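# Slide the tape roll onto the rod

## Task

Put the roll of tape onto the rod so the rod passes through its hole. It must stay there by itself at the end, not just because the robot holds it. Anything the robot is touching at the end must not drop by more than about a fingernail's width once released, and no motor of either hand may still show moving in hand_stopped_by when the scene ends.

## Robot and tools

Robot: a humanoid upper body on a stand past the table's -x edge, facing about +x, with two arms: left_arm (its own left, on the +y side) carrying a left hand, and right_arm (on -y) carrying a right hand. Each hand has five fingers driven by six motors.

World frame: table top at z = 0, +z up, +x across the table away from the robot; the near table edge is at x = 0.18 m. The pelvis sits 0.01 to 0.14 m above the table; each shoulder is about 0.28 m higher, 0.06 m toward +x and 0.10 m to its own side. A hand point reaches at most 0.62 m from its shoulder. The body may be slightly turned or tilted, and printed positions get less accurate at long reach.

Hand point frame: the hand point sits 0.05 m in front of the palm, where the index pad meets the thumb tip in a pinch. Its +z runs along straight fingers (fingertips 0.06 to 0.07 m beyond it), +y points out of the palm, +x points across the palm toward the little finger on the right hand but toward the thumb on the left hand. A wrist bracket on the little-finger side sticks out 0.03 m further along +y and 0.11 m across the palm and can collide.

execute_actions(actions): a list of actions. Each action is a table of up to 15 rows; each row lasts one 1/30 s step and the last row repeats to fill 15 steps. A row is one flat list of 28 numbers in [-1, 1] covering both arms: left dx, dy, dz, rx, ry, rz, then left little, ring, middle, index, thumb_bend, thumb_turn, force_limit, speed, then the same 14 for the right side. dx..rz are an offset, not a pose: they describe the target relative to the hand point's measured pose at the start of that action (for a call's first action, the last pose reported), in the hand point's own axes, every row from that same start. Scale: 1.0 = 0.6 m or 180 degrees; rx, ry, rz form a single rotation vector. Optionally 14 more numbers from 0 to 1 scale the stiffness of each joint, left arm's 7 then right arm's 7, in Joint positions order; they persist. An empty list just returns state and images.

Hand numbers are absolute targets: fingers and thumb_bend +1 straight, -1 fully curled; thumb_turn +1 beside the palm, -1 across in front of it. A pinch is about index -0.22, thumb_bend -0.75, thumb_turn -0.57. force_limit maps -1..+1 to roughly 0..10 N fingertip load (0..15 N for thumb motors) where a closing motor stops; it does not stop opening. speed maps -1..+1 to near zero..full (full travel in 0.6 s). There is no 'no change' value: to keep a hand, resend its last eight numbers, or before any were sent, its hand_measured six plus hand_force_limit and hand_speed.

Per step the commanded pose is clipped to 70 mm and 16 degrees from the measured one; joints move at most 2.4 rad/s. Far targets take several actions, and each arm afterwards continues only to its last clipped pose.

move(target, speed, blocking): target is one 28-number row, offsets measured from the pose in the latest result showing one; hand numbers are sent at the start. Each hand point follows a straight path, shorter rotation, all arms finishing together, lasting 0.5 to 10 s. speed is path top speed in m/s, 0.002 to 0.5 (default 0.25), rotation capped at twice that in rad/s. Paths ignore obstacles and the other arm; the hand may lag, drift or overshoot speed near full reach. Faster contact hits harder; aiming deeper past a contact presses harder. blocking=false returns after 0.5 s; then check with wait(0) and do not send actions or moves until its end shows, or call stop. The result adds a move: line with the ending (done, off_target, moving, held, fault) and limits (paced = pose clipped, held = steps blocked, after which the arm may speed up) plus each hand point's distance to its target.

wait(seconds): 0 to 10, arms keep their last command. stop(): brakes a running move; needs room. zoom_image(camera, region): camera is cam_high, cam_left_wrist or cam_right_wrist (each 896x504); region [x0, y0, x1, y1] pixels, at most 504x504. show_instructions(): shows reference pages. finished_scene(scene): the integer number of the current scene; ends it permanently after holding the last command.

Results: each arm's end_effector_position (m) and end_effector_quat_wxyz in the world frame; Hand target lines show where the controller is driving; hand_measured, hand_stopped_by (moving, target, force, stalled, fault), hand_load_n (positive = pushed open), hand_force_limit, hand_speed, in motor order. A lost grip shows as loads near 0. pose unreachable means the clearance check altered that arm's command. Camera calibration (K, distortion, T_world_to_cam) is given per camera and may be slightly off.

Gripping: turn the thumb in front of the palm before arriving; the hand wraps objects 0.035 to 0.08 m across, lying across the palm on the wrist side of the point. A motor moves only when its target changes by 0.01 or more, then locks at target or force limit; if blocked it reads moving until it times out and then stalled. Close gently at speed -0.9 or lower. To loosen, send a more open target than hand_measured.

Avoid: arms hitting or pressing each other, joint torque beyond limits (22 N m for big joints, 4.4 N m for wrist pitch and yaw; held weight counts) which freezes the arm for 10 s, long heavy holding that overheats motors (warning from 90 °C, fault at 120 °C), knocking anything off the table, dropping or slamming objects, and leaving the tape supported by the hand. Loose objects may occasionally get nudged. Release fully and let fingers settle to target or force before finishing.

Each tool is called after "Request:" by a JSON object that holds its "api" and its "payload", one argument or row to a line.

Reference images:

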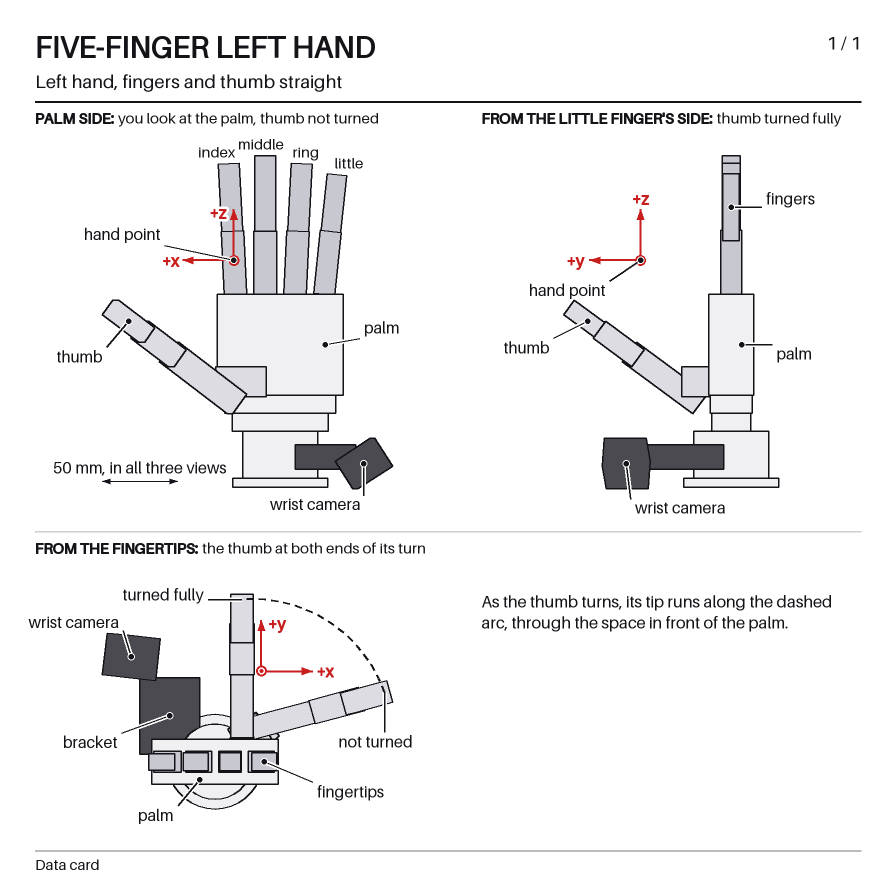

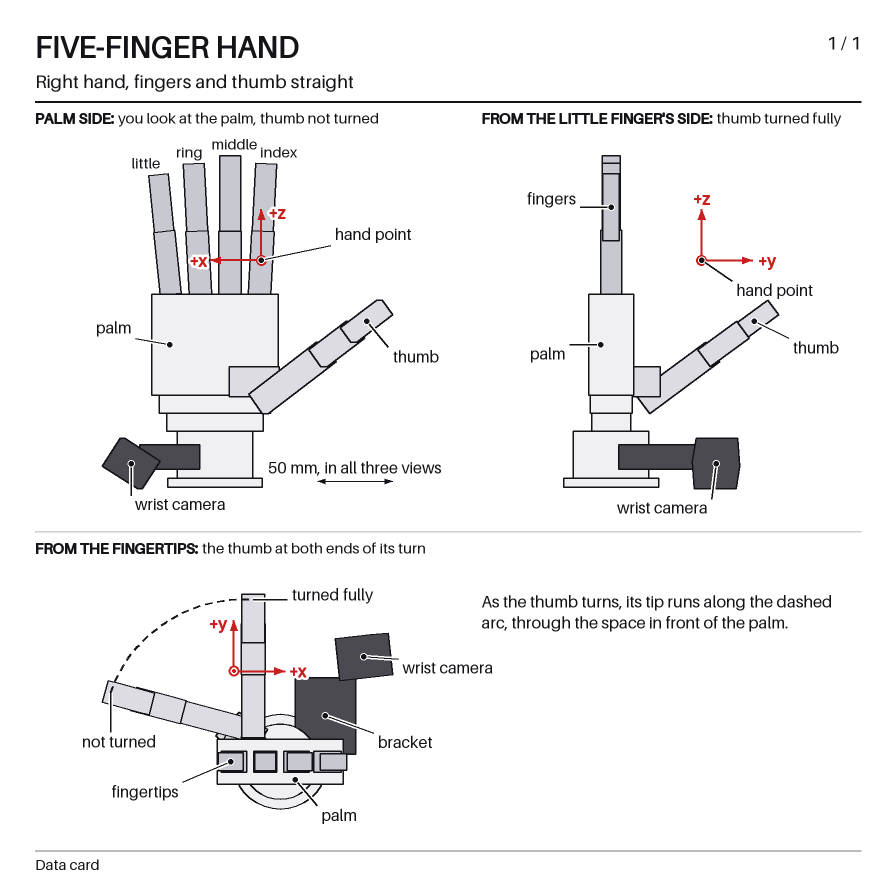

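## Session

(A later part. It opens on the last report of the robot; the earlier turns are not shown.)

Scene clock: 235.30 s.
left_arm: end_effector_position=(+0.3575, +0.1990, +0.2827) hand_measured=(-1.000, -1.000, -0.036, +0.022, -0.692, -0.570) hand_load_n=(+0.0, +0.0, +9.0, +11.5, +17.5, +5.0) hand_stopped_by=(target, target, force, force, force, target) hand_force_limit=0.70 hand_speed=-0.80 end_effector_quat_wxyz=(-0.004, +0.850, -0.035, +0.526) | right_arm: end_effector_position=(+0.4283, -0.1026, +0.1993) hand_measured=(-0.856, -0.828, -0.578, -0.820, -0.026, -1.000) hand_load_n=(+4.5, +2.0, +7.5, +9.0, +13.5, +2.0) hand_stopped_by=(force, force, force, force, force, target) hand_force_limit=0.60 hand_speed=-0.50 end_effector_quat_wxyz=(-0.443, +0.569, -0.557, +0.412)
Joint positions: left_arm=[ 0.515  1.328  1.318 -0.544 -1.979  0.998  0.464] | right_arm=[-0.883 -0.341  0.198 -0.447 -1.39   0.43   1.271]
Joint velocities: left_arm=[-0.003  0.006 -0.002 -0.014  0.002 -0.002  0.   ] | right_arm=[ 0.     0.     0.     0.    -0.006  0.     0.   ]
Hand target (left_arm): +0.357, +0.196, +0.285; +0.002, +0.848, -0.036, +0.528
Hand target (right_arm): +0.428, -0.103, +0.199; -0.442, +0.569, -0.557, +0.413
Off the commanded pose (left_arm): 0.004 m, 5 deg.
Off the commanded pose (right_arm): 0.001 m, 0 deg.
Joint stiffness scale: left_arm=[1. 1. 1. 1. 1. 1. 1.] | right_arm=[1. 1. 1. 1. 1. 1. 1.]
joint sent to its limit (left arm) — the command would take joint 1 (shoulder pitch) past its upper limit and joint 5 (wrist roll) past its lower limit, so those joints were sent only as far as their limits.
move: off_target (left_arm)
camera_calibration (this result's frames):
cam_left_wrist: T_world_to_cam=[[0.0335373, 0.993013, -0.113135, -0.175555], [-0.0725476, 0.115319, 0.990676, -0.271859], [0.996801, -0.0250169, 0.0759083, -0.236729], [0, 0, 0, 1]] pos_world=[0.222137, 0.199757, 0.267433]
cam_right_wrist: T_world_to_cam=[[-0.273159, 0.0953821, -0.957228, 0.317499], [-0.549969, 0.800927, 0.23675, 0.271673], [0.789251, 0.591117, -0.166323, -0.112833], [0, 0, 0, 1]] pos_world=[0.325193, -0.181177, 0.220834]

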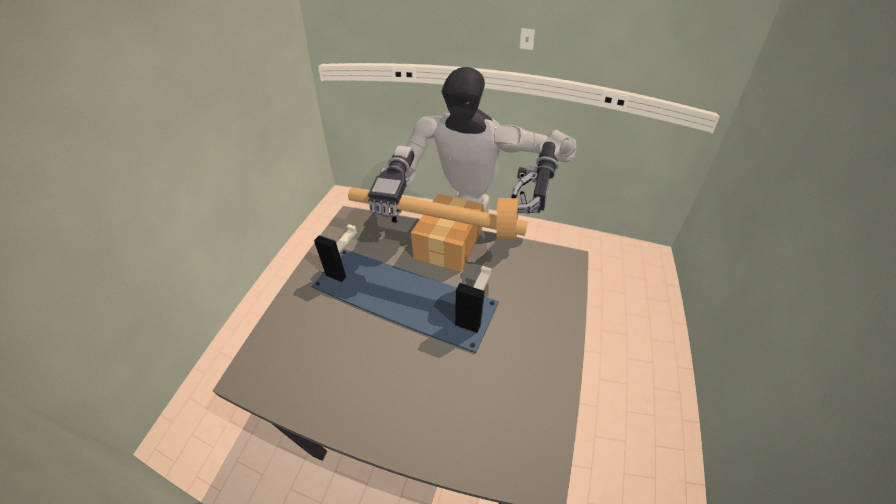

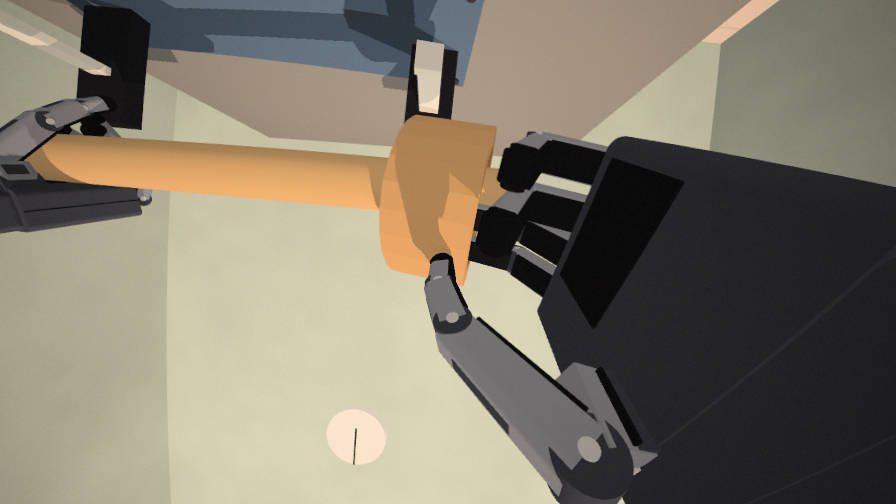

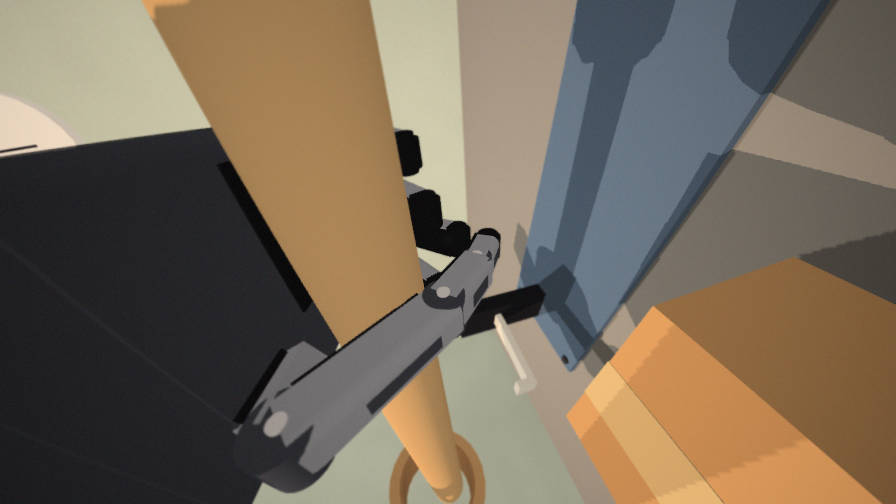

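Request:
{"api": "move", "payload": {
  "target": [0,0,0,0,0,0,-1,-1,-0.55,-0.55,-0.75,-0.57,0.7,-0.8, -0.13,-0.01,0.006,0,0,0,-1,-1,-1,-1,-1,-1,0.6,-0.5],
  "speed": 0.04
}}

Scene clock: 244.50 s.
left_arm: end_effector_position=(+0.3575, +0.1990, +0.2826) hand_measured=(-1.000, -1.000, -0.036, +0.022, -0.692, -0.570) hand_load_n=(+0.0, +0.0, +9.0, +11.0, +18.0, +5.0) hand_stopped_by=(target, target, force, force, force, target) hand_force_limit=0.70 hand_speed=-0.80 end_effector_quat_wxyz=(-0.004, +0.850, -0.035, +0.525) | right_arm: end_effector_position=(+0.4304, -0.0235, +0.2044) hand_measured=(-0.856, -0.828, -0.578, -0.820, -0.026, -1.000) hand_load_n=(+3.5, +1.5, +7.5, +9.5, +13.5, +2.5) hand_stopped_by=(force, force, force, force, force, target) hand_force_limit=0.60 hand_speed=-0.50 end_effector_quat_wxyz=(-0.441, +0.574, -0.555, +0.410)
Joint positions: left_arm=[ 0.515  1.328  1.318 -0.544 -1.979  0.998  0.464] | right_arm=[-1.042 -0.067  0.43  -0.28  -1.708  0.575  1.352]
Joint velocities: left_arm=[ 0.005 -0.008 -0.017  0.006  0.     0.     0.   ] | right_arm=[-0.003  0.     0.009  0.008  0.     0.     0.   ]
Hand target (left_arm): +0.357, +0.199, +0.283; -0.004, +0.850, -0.035, +0.526
Hand target (right_arm): +0.431, -0.024, +0.205; -0.440, +0.573, -0.557, +0.411
Off the commanded pose (left_arm): 0.000 m, 0 deg.
Off the commanded pose (right_arm): 0.002 m, 1 deg.
Joint stiffness scale: left_arm=[1. 1. 1. 1. 1. 1. 1.] | right_arm=[1. 1. 1. 1. 1. 1. 1.]
move: done
camera_calibration (this result's frames):
cam_left_wrist: T_world_to_cam=[[0.0332625, 0.993027, -0.113097, -0.175537], [-0.0723037, 0.115254, 0.990701, -0.271839], [0.996828, -0.0247759, 0.0756332, -0.236678], [0, 0, 0, 1]] pos_world=[0.222111, 0.19978, 0.267359]
cam_right_wrist: T_world_to_cam=[[-0.279587, 0.0891115, -0.955976, 0.317776], [-0.553405, 0.79869, 0.2363, 0.209716], [0.784585, 0.595109, -0.173988, -0.156779], [0, 0, 0, 1]] pos_world=[0.327911, -0.102515, 0.226952]

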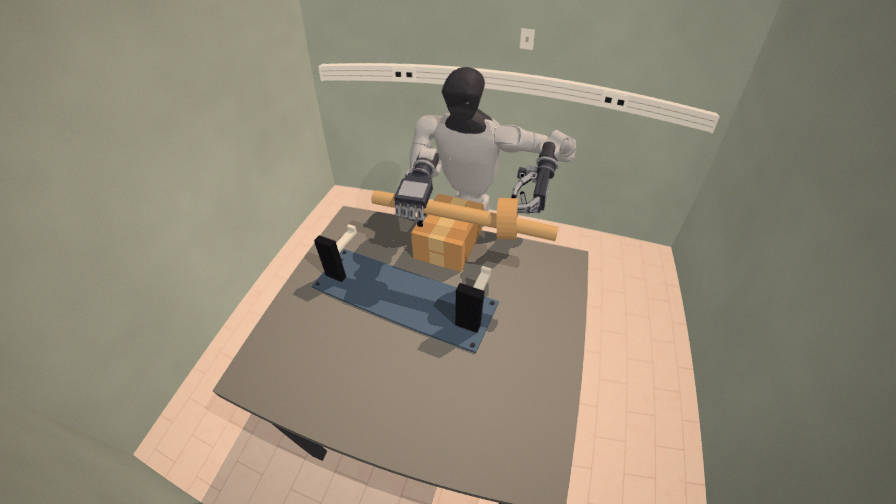

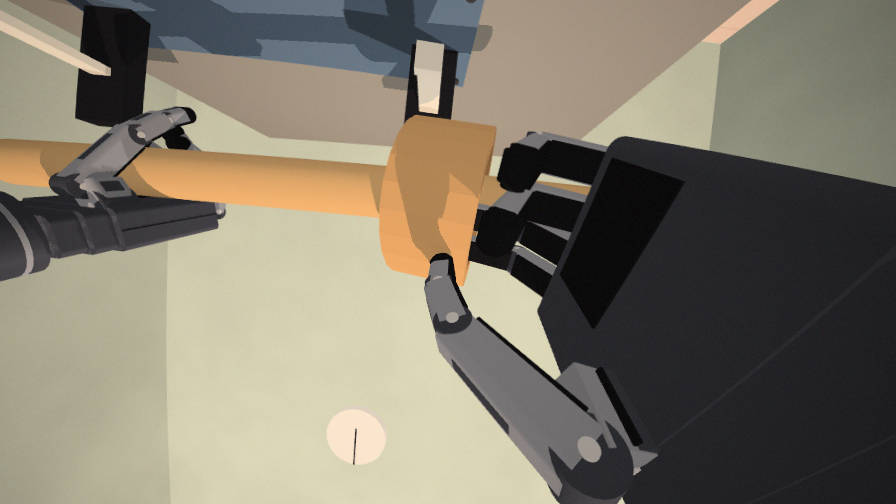

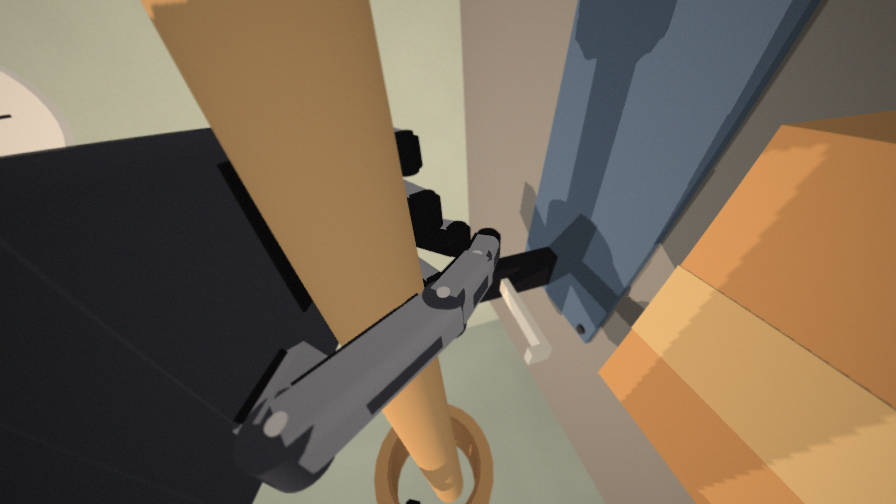

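Request:
{"api": "move", "payload": {
  "target": [0,0,0,0,0,0,-1,-1,0.12,0.15,-0.3,-0.57,0.7,-0.6, 0,-0.02,-0.006,0,0,0,-1,-1,-1,-1,-1,-1,0.6,-0.5],
  "speed": 0.03
}}

Request:
{"api": "move", "payload": {
  "target": [0,-0.07,0,0,0,0,-1,-1,0.12,0.15,-0.3,-0.57,0.7,-0.6, 0,0,0,0,0,0,-1,-1,-1,-1,-1,-1,0.6,-0.5],
  "speed": 0.04
}}

Scene clock: 253.93 s.
left_arm: end_effector_position=(+0.3576, +0.1992, +0.2833) hand_measured=(-1.000, -1.000, +0.120, +0.150, -0.300, -0.570) hand_load_n=(+0.0, +0.0, +0.0, +0.5, +0.0, +0.0) hand_stopped_by=(target, target, target, target, target, target) hand_force_limit=0.70 hand_speed=-0.60 end_effector_quat_wxyz=(-0.004, +0.849, -0.035, +0.526) | right_arm: end_effector_position=(+0.4289, -0.0222, +0.2149) hand_measured=(-0.856, -0.828, -0.578, -0.820, -0.026, -1.000) hand_load_n=(+3.5, +1.5, +7.5, +9.5, +13.5, +2.5) hand_stopped_by=(force, force, force, force, force, target) hand_force_limit=0.60 hand_speed=-0.50 end_effector_quat_wxyz=(-0.440, +0.577, -0.555, +0.408)
Joint positions: left_arm=[ 0.515  1.328  1.319 -0.544 -1.979  0.996  0.464] | right_arm=[-1.09  -0.07   0.417 -0.28  -1.708  0.568  1.406]
Joint velocities: left_arm=[-0.002  0.008  0.    -0.009  0.     0.     0.   ] | right_arm=[-0.003 -0.014 -0.003 -0.005  0.005  0.     0.   ]
Hand target (left_arm): +0.357, +0.199, +0.283; -0.004, +0.850, -0.035, +0.525
Hand target (right_arm): +0.430, -0.024, +0.217; -0.441, +0.574, -0.555, +0.410
Off the commanded pose (left_arm): 0.001 m, 0 deg.
Off the commanded pose (right_arm): 0.003 m, 0 deg.
Joint stiffness scale: left_arm=[1. 1. 1. 1. 1. 1. 1.] | right_arm=[1. 1. 1. 1. 1. 1. 1.]
joint sent to its limit (left arm) — the command would take joint 1 (shoulder pitch) past its upper limit, so that joint was sent only as far as its limit.
move: done
camera_calibration (this result's frames):
cam_left_wrist: T_world_to_cam=[[0.0327337, 0.992992, -0.113562, -0.175273], [-0.074948, 0.115742, 0.990448, -0.271633], [0.99665, -0.0239098, 0.0782113, -0.237755], [0, 0, 0, 1]] pos_world=[0.222338, 0.199799, 0.267729]
cam_right_wrist: T_world_to_cam=[[-0.285153, 0.0855026, -0.954661, 0.329287], [-0.556385, 0.796258, 0.237505, 0.206438], [0.780463, 0.598885, -0.179483, -0.151501], [0, 0, 0, 1]] pos_world=[0.326998, -0.101801, 0.238136]

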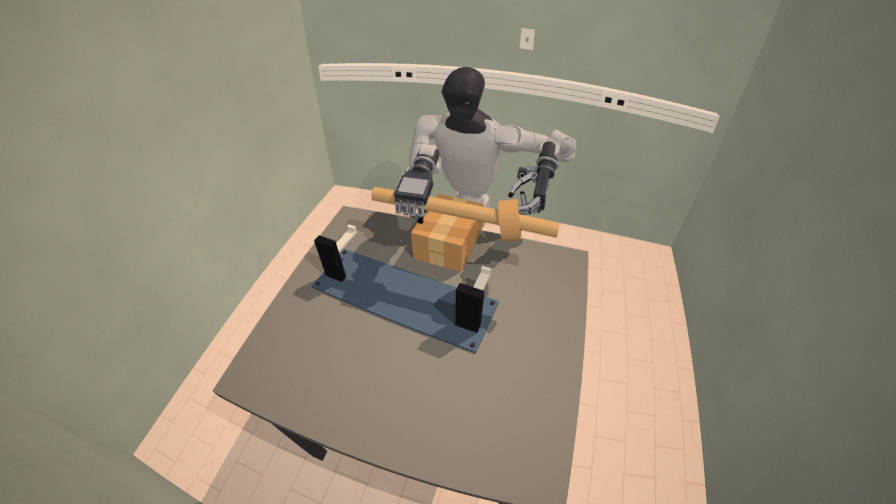

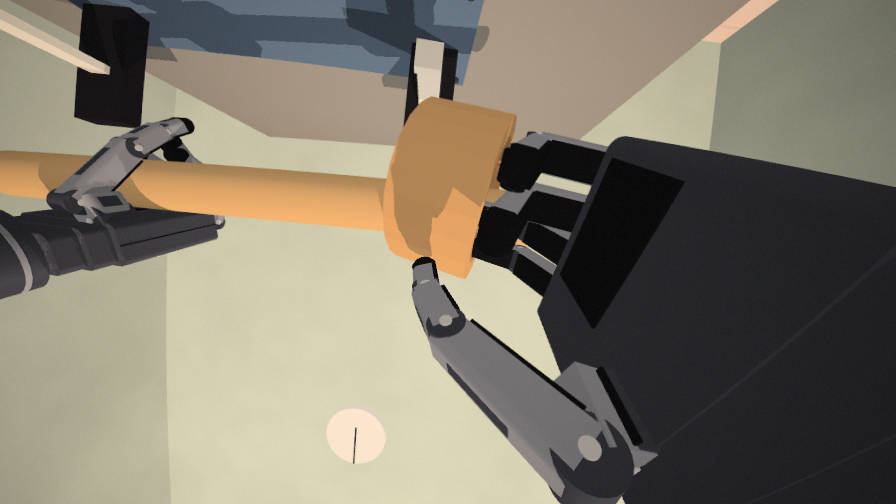

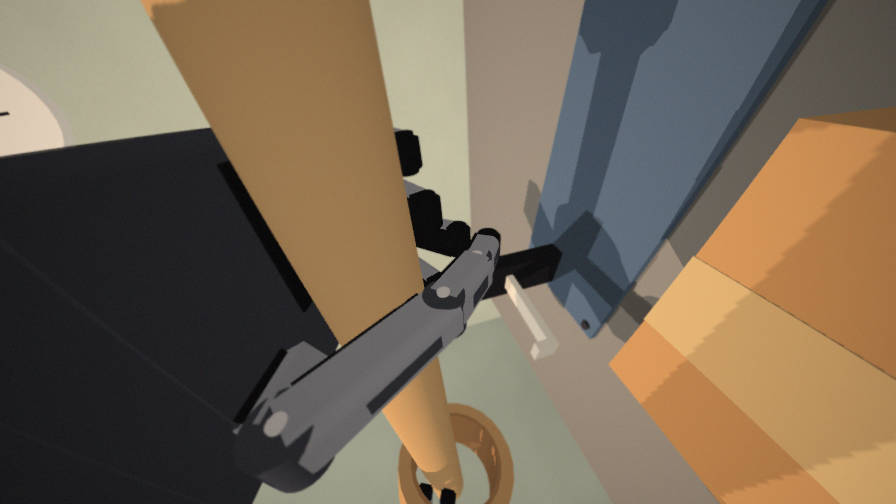

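Scene clock: 255.27 s.
left_arm: end_effector_position=(+0.3604, +0.2398, +0.2853) hand_measured=(-1.000, -1.000, +0.120, +0.150, -0.300, -0.570) hand_load_n=(+0.0, +0.0, +0.0, +0.5, +0.0, +0.0) hand_stopped_by=(target, target, target, target, target, target) hand_force_limit=0.70 hand_speed=-0.60 end_effector_quat_wxyz=(-0.003, +0.849, -0.036, +0.527) | right_arm: end_effector_position=(+0.4289, -0.0222, +0.2149) hand_measured=(-0.856, -0.828, -0.578, -0.820, -0.026, -1.000) hand_load_n=(+3.5, +1.5, +7.5, +9.5, +13.5, +2.5) hand_stopped_by=(force, force, force, force, force, target) hand_force_limit=0.60 hand_speed=-0.50 end_effector_quat_wxyz=(-0.440, +0.577, -0.554, +0.408)
Joint positions: left_arm=[ 0.416  1.294  1.319 -0.37  -1.66   1.144  0.117] | right_arm=[-1.09  -0.07   0.417 -0.28  -1.708  0.567  1.406]
Joint velocities: left_arm=[ 0.002 -0.003  0.009 -0.003  0.005  0.    -0.006] | right_arm=[ 0.    -0.006  0.005 -0.005  0.003  0.     0.   ]
Hand target (left_arm): +0.360, +0.241, +0.286; -0.004, +0.849, -0.035, +0.528
Hand target (right_arm): +0.429, -0.022, +0.215; -0.440, +0.577, -0.555, +0.408
Off the commanded pose (left_arm): 0.001 m, 0 deg.
Off the commanded pose (right_arm): 0.000 m, 0 deg.
Joint stiffness scale: left_arm=[1. 1. 1. 1. 1. 1. 1.] | right_arm=[1. 1. 1. 1. 1. 1. 1.]
joint sent to its limit (left arm) — the command would take joint 3 (shoulder yaw) past its upper limit, so that joint was sent only as far as its limit.
move: done
camera_calibration (this result's frames):
cam_left_wrist: T_world_to_cam=[[0.0363757, 0.992884, -0.113398, -0.216791], [-0.0758193, 0.115888, 0.990364, -0.277795], [0.996458, -0.0274275, 0.0794952, -0.239119], [0, 0, 0, 1]] pos_world=[0.225096, 0.240883, 0.269544]
cam_right_wrist: T_world_to_cam=[[-0.285134, 0.0842574, -0.954777, 0.329236], [-0.55684, 0.796222, 0.236559, 0.206812], [0.780146, 0.599109, -0.180112, -0.151233], [0, 0, 0, 1]] pos_world=[0.327021, -0.101804, 0.238185]

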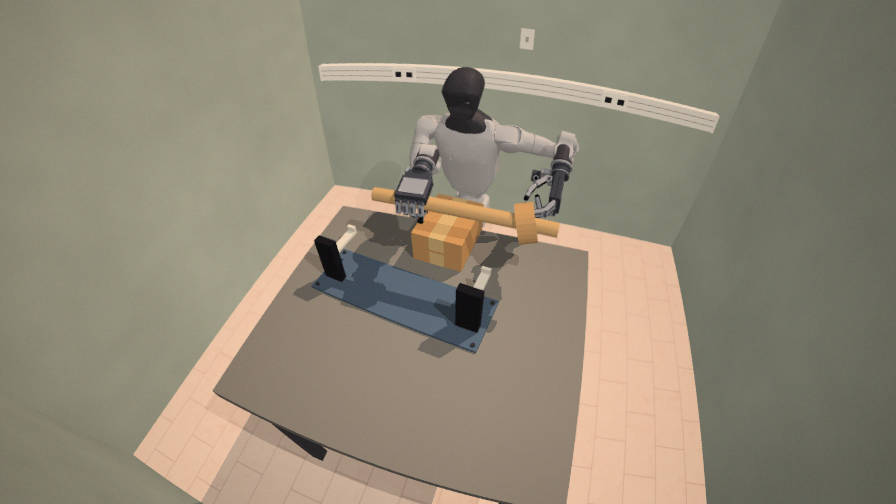

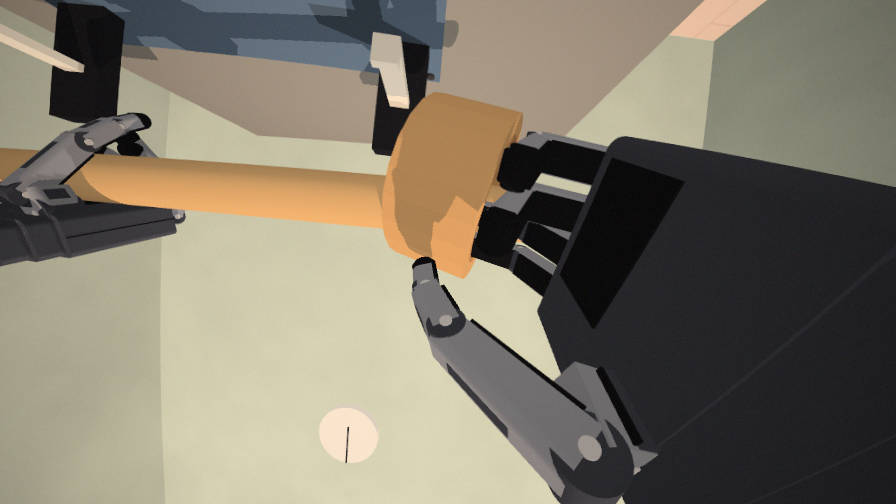

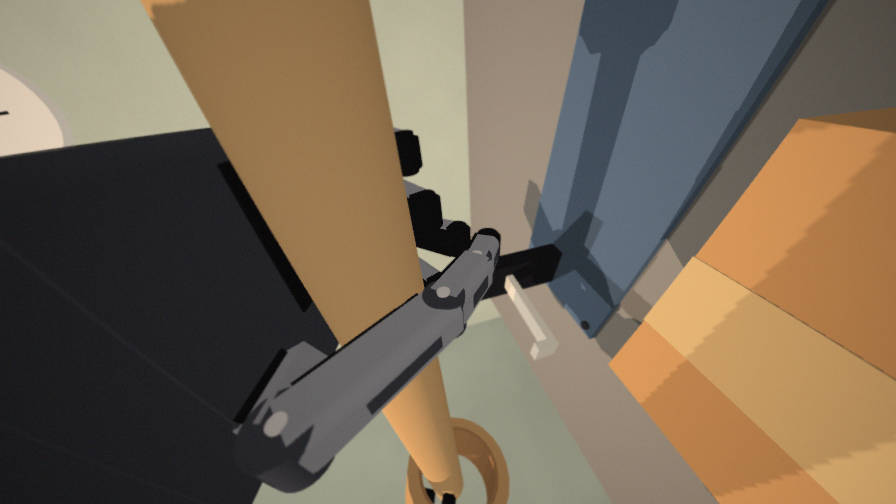

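Request:
{"api": "move", "payload": {
  "target": [-0.052,0.07,0.02,0,0,0,-1,-1,0.12,0.15,0.3,-0.57,0.7,-0.6, 0,0,0,0,0,0,-1,-1,-1,-1,-1,-1,0.6,-0.5],
  "speed": 0.035
}}

Scene clock: 263.40 s.
left_arm: end_effector_position=(+0.3564, +0.2084, +0.2516) hand_measured=(-1.000, -1.000, +0.120, +0.150, +0.300, -0.570) hand_load_n=(+0.0, +0.0, +0.5, -0.5, +0.0, +0.0) hand_stopped_by=(target, target, target, target, target, target) hand_force_limit=0.70 hand_speed=-0.60 end_effector_quat_wxyz=(-0.016, +0.848, -0.028, +0.530) | right_arm: end_effector_position=(+0.4291, -0.0279, +0.2063) hand_measured=(-0.856, -0.828, -0.578, -0.818, -0.026, -1.000) hand_load_n=(+2.5, +1.0, +8.0, +10.5, +13.5, +3.0) hand_stopped_by=(force, force, force, force, force, target) hand_force_limit=0.60 hand_speed=-0.50 end_effector_quat_wxyz=(-0.424, +0.584, -0.557, +0.411)
Joint positions: left_arm=[ 0.407  1.173  1.148 -0.63  -1.775  0.995  0.412] | right_arm=[-1.075 -0.074  0.413 -0.271 -1.716  0.545  1.411]
Joint velocities: left_arm=[ 0.    -0.006  0.002 -0.009  0.003 -0.004  0.001] | right_arm=[ 0.003  0.002 -0.003 -0.002  0.015 -0.005  0.   ]
Hand target (left_arm): +0.354, +0.202, +0.249; -0.006, +0.850, -0.035, +0.525
Hand target (right_arm): +0.429, -0.022, +0.215; -0.440, +0.577, -0.554, +0.408
Off the commanded pose (left_arm): 0.009 m, 2 deg.
Off the commanded pose (right_arm): 0.010 m, 2 deg.
Joint stiffness scale: left_arm=[1. 1. 1. 1. 1. 1. 1.] | right_arm=[1. 1. 1. 1. 1. 1. 1.]
move: off_target (left_arm, right_arm)
camera_calibration (this result's frames):
cam_left_wrist: T_world_to_cam=[[0.00946433, 0.994816, -0.101248, -0.183191], [-0.0857405, 0.101687, 0.991115, -0.23473], [0.996273, -0.000699184, 0.0862584, -0.240493], [0, 0, 0, 1]] pos_world=[0.221205, 0.205943, 0.234841]
cam_right_wrist: T_world_to_cam=[[-0.305102, 0.0630176, -0.950232, 0.328592], [-0.543163, 0.808081, 0.22799, 0.209697], [0.782232, 0.585691, -0.212318, -0.144215], [0, 0, 0, 1]] pos_world=[0.326963, -0.105693, 0.23381]

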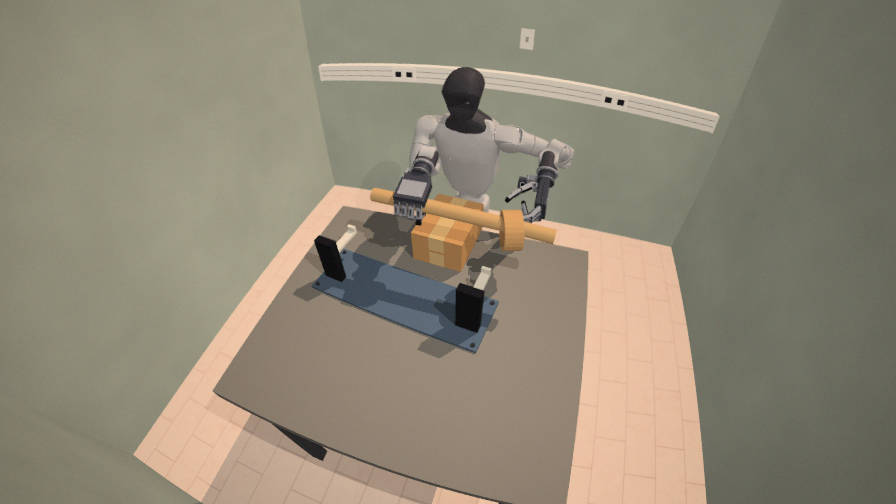

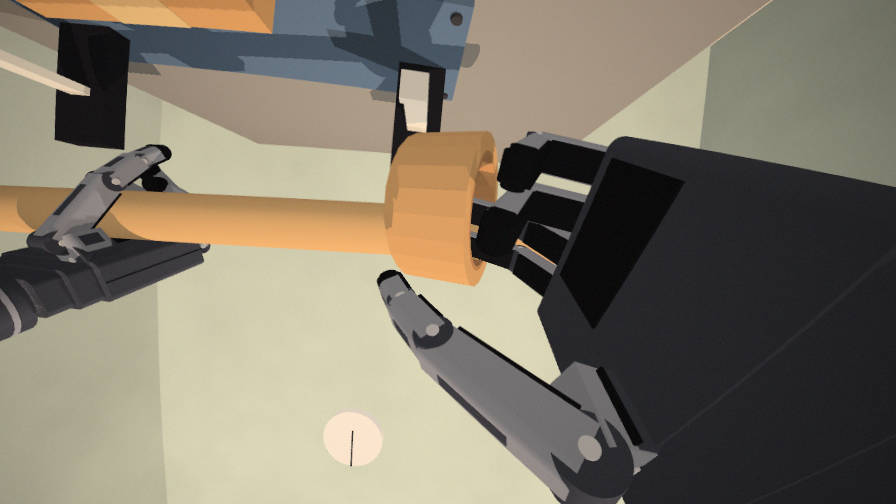

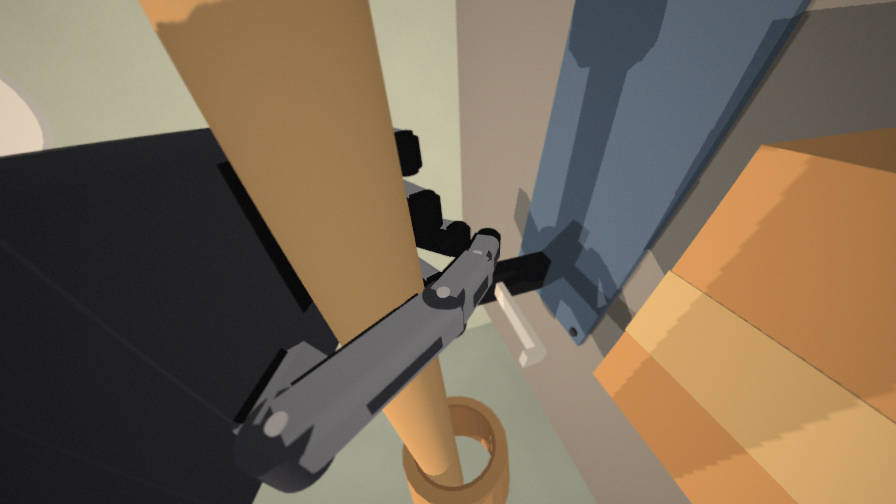

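Request:
{"api": "move", "payload": {
  "target": [0,-0.05,-0.012,0,0,0,-1,-1,0.12,0.15,0.3,-0.57,0.7,-0.6, 0,0,0,0,0,0,-1,-1,-1,-1,-1,-1,0.6,-0.5],
  "speed": 0.04
}}

Scene clock: 270.23 s.
left_arm: end_effector_position=(+0.3515, +0.2360, +0.2579) hand_measured=(-1.000, -1.000, +0.120, +0.150, +0.300, -0.570) hand_load_n=(+0.0, +0.0, +0.0, +0.5, +0.0, +0.0) hand_stopped_by=(target, target, target, target, target, target) hand_force_limit=0.70 hand_speed=-0.60 end_effector_quat_wxyz=(-0.013, +0.846, -0.030, +0.532) | right_arm: end_effector_position=(+0.4281, -0.0272, +0.2036) hand_measured=(-0.856, -0.828, -0.578, -0.818, -0.026, -1.000) hand_load_n=(+3.0, +1.0, +7.5, +10.0, +13.5, +3.0) hand_stopped_by=(force, force, force, force, force, target) hand_force_limit=0.60 hand_speed=-0.50 end_effector_quat_wxyz=(-0.421, +0.589, -0.555, +0.410)
Joint positions: left_arm=[ 0.44   1.146  1.243 -0.527 -1.601  1.06   0.152] | right_arm=[-1.071 -0.071  0.414 -0.269 -1.717  0.536  1.414]
Joint velocities: left_arm=[-0.002 -0.005  0.005  0.     0.     0.    -0.005] | right_arm=[-0.008 -0.002 -0.002  0.009  0.003  0.     0.   ]
Hand target (left_arm): +0.351, +0.238, +0.257; -0.015, +0.847, -0.028, +0.531
Hand target (right_arm): +0.429, -0.028, +0.206; -0.424, +0.584, -0.557, +0.411
Off the commanded pose (left_arm): 0.003 m, 0 deg.
Off the commanded pose (right_arm): 0.003 m, 1 deg.
Joint stiffness scale: left_arm=[1. 1. 1. 1. 1. 1. 1.] | right_arm=[1. 1. 1. 1. 1. 1. 1.]
move: done
camera_calibration (this result's frames):
cam_left_wrist: T_world_to_cam=[[0.0169877, 0.994597, -0.102409, -0.212318], [-0.0899182, 0.103528, 0.990554, -0.243002], [0.995804, -0.00761883, 0.0911911, -0.235703], [0, 0, 0, 1]] pos_world=[0.216471, 0.234532, 0.240458]
cam_right_wrist: T_world_to_cam=[[-0.312878, 0.0536333, -0.948278, 0.328378], [-0.545458, 0.807198, 0.225624, 0.210672], [0.777549, 0.587839, -0.2233, -0.140133], [0, 0, 0, 1]] pos_world=[0.326615, -0.10529, 0.232569]

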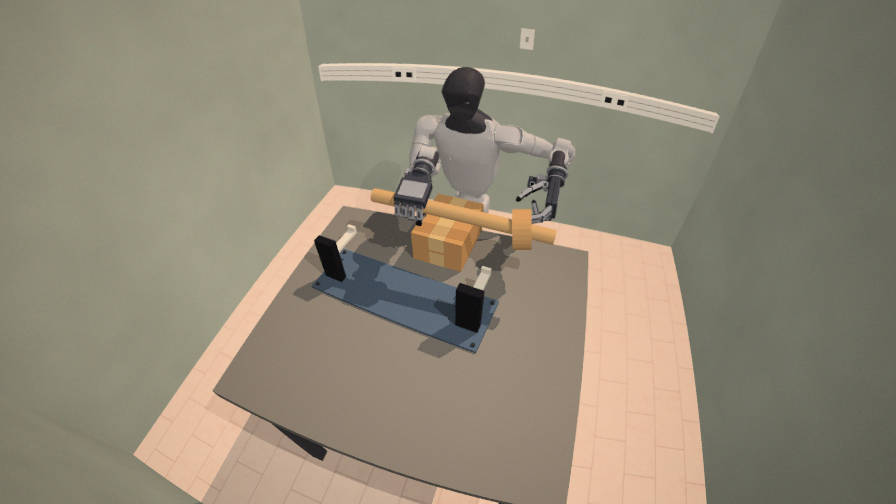

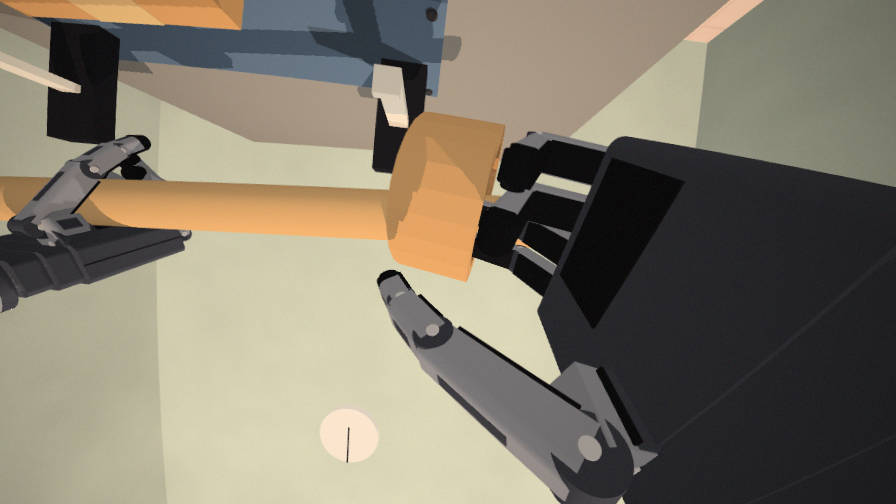

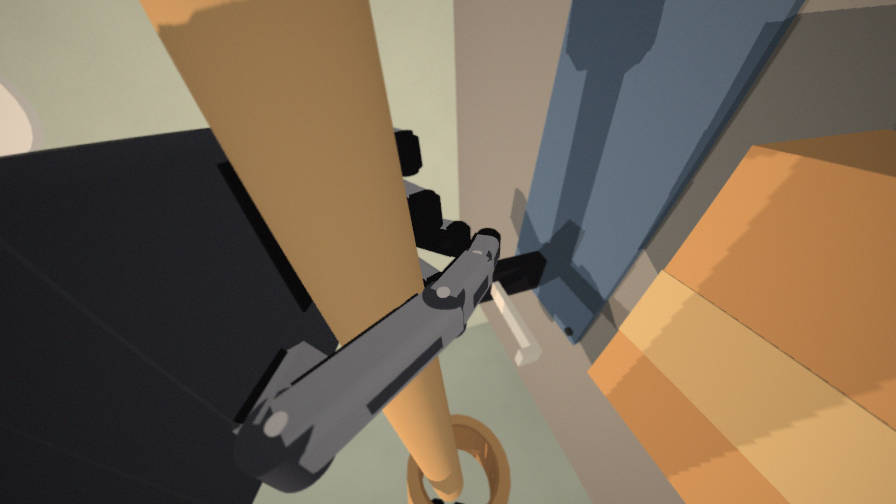

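Request:
{"api": "move", "payload": {
  "target": [-0.009,0,-0.018,0,0,0,-1,-1,0.12,0.15,0.3,-0.57,0.7,-0.6, 0,0,0,0,0,0,-1,-1,-1,-1,-1,-1,0.6,-0.5],
  "speed": 0.03
}}

Request:
{"api": "move", "payload": {
  "target": [-0.06,0,0.029,0,0,0,-1,-1,0.12,0.15,0.3,-0.57,0.7,-0.6, 0,0,0,0,0,0,-1,-1,-1,-1,-1,-1,0.6,-0.5],
  "speed": 0.03
}}

Scene clock: 286.10 s.
left_arm: end_effector_position=(+0.3409, +0.2377, +0.2597) hand_measured=(-1.000, -1.000, +0.120, +0.150, +0.300, -0.570) hand_load_n=(+0.0, +0.0, +0.0, +1.5, +0.0, +0.0) hand_stopped_by=(target, target, target, target, target, target) hand_force_limit=0.70 hand_speed=-0.60 end_effector_quat_wxyz=(-0.015, +0.844, -0.029, +0.535) | right_arm: end_effector_position=(+0.4269, -0.0242, +0.2032) hand_measured=(-0.856, -0.828, -0.578, -0.818, -0.026, -1.000) hand_load_n=(+4.5, +1.5, +7.5, +8.5, +13.5, +2.0) hand_stopped_by=(force, force, force, force, force, target) hand_force_limit=0.60 hand_speed=-0.50 end_effector_quat_wxyz=(-0.422, +0.593, -0.552, +0.407)
Joint positions: left_arm=[ 0.476  1.098  1.31  -0.565 -1.601  1.082  0.124] | right_arm=[-1.071 -0.067  0.416 -0.271 -1.711  0.531  1.414]
Joint velocities: left_arm=[ 0.012  0.     0.011 -0.005 -0.006  0.    -0.003] | right_arm=[-0.005  0.015 -0.006  0.011  0.008 -0.001  0.   ]
Hand target (left_arm): +0.339, +0.237, +0.258; -0.013, +0.846, -0.031, +0.532
Hand target (right_arm): +0.428, -0.027, +0.204; -0.421, +0.589, -0.555, +0.410
Off the commanded pose (left_arm): 0.003 m, 1 deg.
Off the commanded pose (right_arm): 0.003 m, 1 deg.
Joint stiffness scale: left_arm=[1. 1. 1. 1. 1. 1. 1.] | right_arm=[1. 1. 1. 1. 1. 1. 1.]
move: done
camera_calibration (this result's frames):
cam_left_wrist: T_world_to_cam=[[0.0142335, 0.994877, -0.100085, -0.213367], [-0.0979717, 0.101001, 0.990051, -0.24248], [0.995087, -0.00428636, 0.0989074, -0.227811], [0, 0, 0, 1]] pos_world=[0.205973, 0.235788, 0.241245]
cam_right_wrist: T_world_to_cam=[[-0.315764, 0.0492742, -0.947557, 0.328476], [-0.554314, 0.800933, 0.226369, 0.211136], [0.770084, 0.596723, -0.225593, -0.137109], [0, 0, 0, 1]] pos_world=[0.326342, -0.103475, 0.232524]

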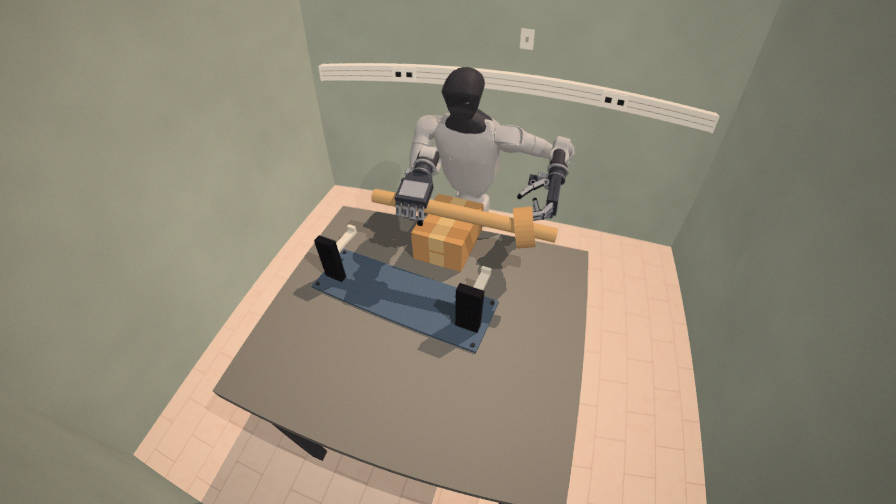

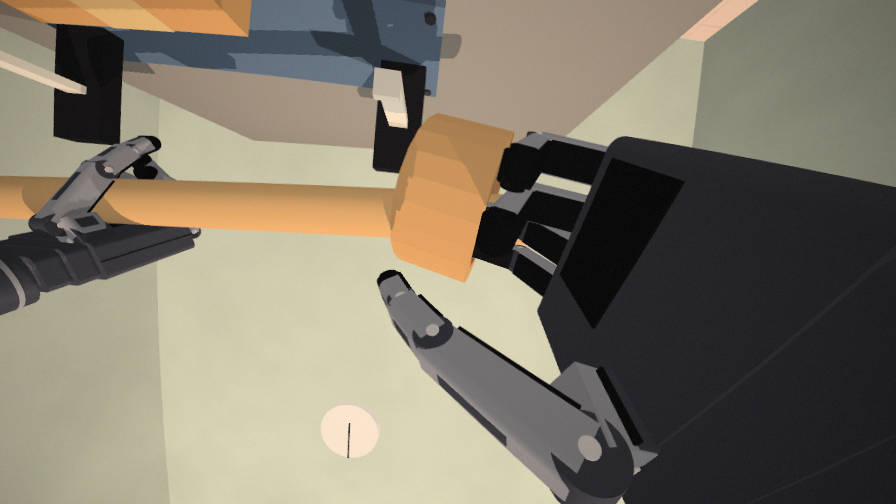

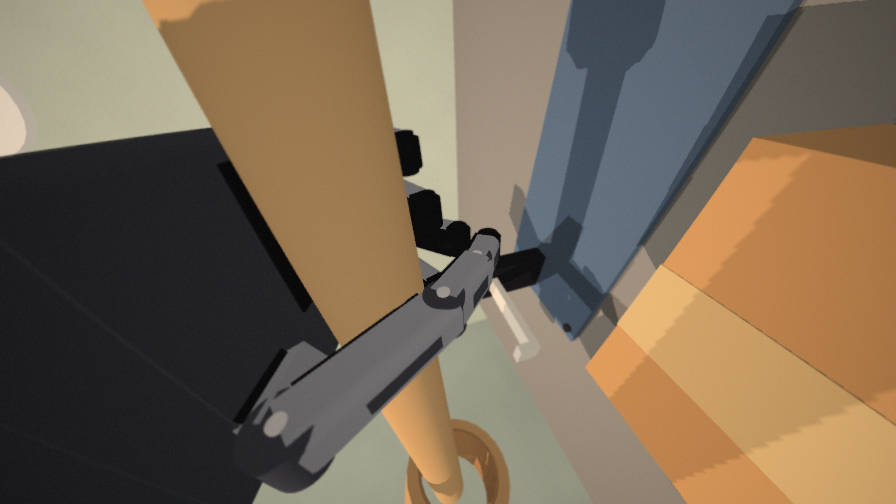

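Scene clock: 287.67 s.
left_arm: end_effector_position=(+0.3423, +0.2406, +0.2237) hand_measured=(-1.000, -1.000, +0.120, +0.150, +0.300, -0.570) hand_load_n=(+0.0, +0.0, +0.5, -1.0, +0.0, +0.0) hand_stopped_by=(target, target, target, target, target, target) hand_force_limit=0.70 hand_speed=-0.60 end_effector_quat_wxyz=(-0.016, +0.841, -0.029, +0.540) | right_arm: end_effector_position=(+0.4245, -0.0240, +0.1944) hand_measured=(-0.856, -0.828, -0.578, -0.818, -0.026, -1.000) hand_load_n=(+3.5, +1.0, +7.5, +10.0, +13.5, +2.5) hand_stopped_by=(force, force, force, force, force, target) hand_force_limit=0.60 hand_speed=-0.50 end_effector_quat_wxyz=(-0.409, +0.607, -0.548, +0.405)
Joint positions: left_arm=[ 0.473  0.966  1.105 -0.617 -1.352  0.923  0.015] | right_arm=[-1.057 -0.063  0.417 -0.265 -1.711  0.499  1.421]
Joint velocities: left_arm=[ 0.003 -0.003  0.005 -0.003  0.005 -0.022  0.   ] | right_arm=[ 0.     0.002 -0.011 -0.008 -0.014  0.     0.   ]
Hand target (left_arm): +0.341, +0.242, +0.219; -0.018, +0.845, -0.028, +0.534
Hand target (right_arm): +0.427, -0.024, +0.203; -0.422, +0.593, -0.552, +0.407
Off the commanded pose (left_arm): 0.004 m, 1 deg.
Off the commanded pose (right_arm): 0.009 m, 2 deg.
Joint stiffness scale: left_arm=[1. 1. 1. 1. 1. 1. 1.] | right_arm=[1. 1. 1. 1. 1. 1. 1.]
move: off_target (left_arm, right_arm)
camera_calibration (this result's frames):
cam_left_wrist: T_world_to_cam=[[0.0152945, 0.994975, -0.0989494, -0.220466], [-0.110633, 0.100037, 0.988814, -0.202117], [0.993744, -0.00417636, 0.111607, -0.228057], [0, 0, 0, 1]] pos_world=[0.207642, 0.238625, 0.203494]
cam_right_wrist: T_world_to_cam=[[-0.339524, 0.0183458, -0.940418, 0.327262], [-0.558764, 0.80034, 0.217346, 0.215271], [0.756642, 0.599266, -0.261484, -0.12466], [0, 0, 0, 1]] pos_world=[0.325722, -0.103589, 0.228378]

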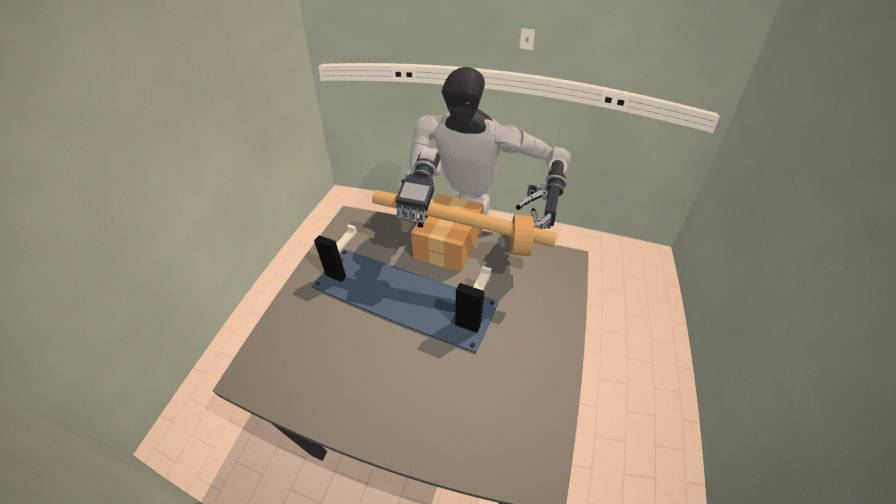

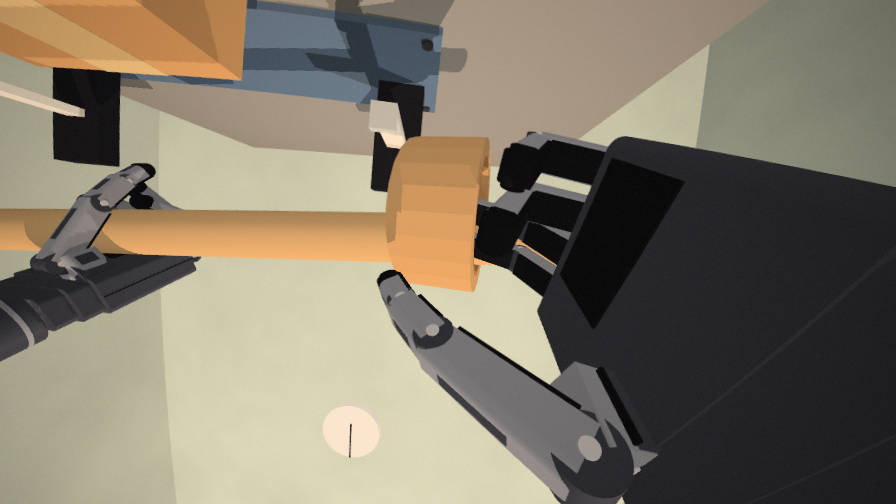

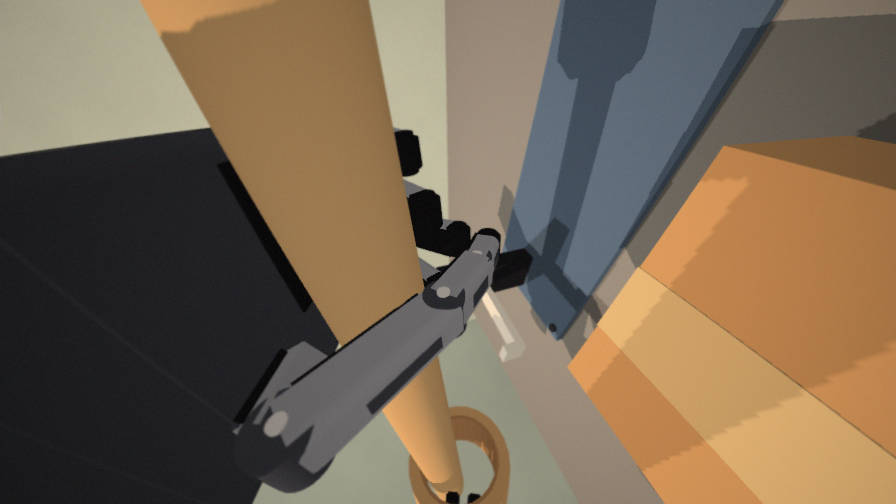

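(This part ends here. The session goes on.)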